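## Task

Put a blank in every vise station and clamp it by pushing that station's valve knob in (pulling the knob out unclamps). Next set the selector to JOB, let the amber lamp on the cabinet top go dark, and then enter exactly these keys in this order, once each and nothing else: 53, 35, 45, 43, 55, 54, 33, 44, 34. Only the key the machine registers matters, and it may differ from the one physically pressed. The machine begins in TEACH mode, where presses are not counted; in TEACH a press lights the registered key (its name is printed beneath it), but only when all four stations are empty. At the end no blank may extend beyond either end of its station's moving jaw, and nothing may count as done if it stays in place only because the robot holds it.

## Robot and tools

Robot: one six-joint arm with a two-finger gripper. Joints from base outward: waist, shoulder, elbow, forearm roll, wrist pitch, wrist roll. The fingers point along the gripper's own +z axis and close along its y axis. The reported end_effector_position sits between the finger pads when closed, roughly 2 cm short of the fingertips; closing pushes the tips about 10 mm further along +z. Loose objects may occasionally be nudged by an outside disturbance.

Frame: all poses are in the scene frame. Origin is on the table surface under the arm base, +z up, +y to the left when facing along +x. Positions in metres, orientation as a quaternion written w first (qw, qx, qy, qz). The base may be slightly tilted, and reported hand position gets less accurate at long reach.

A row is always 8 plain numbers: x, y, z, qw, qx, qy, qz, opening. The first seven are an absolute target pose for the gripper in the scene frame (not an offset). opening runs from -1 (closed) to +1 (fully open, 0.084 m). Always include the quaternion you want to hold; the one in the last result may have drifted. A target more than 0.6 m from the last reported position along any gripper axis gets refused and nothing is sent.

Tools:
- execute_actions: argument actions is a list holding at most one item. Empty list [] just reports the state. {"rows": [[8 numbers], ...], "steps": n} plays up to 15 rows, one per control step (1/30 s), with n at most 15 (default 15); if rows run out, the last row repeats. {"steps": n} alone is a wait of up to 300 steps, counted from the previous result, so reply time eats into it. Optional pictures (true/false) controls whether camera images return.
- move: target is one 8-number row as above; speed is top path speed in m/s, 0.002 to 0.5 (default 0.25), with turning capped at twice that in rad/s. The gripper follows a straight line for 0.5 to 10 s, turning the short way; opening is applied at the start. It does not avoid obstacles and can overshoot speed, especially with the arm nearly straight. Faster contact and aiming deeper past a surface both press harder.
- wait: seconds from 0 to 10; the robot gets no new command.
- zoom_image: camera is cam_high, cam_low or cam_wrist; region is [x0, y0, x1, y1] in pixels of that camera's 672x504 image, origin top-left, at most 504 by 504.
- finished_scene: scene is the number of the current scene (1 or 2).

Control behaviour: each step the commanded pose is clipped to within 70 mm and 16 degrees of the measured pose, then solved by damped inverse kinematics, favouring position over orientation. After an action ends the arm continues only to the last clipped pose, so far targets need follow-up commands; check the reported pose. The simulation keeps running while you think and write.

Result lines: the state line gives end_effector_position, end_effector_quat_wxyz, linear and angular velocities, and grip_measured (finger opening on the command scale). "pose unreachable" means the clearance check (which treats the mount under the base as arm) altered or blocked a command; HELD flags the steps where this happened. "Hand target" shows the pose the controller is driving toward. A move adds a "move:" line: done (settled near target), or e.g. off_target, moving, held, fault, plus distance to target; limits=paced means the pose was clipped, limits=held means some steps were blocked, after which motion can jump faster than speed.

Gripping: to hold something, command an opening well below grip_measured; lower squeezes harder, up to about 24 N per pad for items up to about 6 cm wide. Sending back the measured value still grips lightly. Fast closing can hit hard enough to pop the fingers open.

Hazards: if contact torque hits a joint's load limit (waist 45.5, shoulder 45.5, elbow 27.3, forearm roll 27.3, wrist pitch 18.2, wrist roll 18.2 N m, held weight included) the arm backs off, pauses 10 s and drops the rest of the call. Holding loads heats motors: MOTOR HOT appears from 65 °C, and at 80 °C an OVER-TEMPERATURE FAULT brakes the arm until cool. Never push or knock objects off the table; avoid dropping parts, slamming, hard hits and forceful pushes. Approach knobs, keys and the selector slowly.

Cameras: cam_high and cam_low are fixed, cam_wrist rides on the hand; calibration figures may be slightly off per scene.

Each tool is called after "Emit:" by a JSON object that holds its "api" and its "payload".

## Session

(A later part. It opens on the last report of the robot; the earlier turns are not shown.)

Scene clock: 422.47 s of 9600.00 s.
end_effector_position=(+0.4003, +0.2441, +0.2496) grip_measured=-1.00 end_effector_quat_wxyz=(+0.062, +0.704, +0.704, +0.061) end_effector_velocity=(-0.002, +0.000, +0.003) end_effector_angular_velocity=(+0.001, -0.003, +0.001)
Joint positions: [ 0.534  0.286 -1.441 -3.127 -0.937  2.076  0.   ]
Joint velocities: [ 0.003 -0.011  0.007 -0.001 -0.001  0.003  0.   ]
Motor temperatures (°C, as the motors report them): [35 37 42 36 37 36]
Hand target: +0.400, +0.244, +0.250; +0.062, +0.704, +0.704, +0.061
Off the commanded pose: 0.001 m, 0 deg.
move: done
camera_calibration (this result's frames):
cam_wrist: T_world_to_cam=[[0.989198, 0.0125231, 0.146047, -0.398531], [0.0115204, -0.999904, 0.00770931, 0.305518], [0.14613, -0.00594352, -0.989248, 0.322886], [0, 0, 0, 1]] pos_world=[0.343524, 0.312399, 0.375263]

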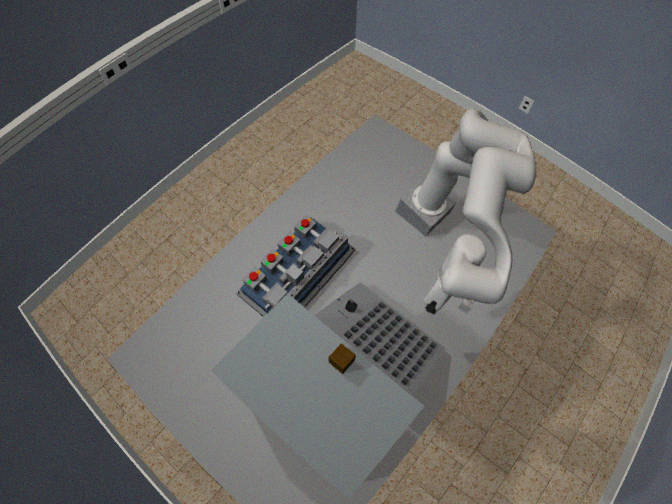

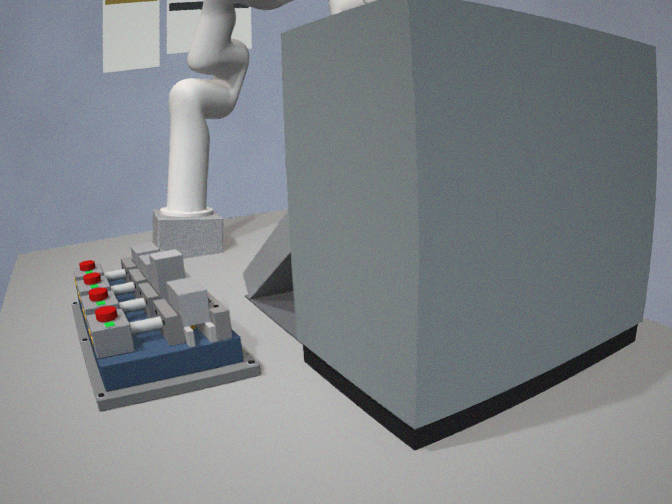

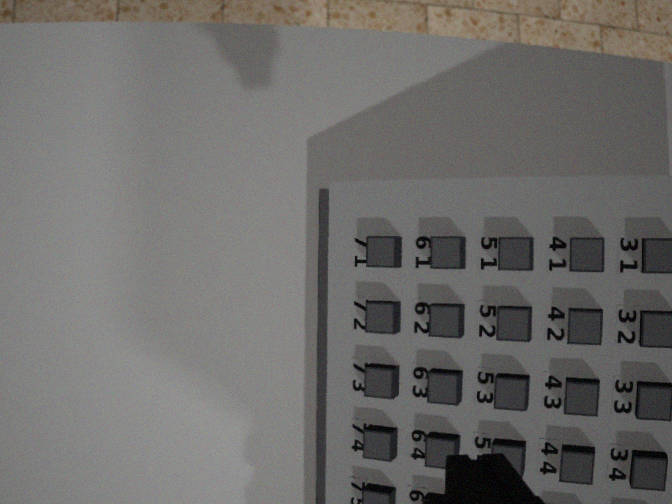

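Emit:
{"api": "finished_scene", "payload": {"scene": 1}}

The scene is finished: the task was done.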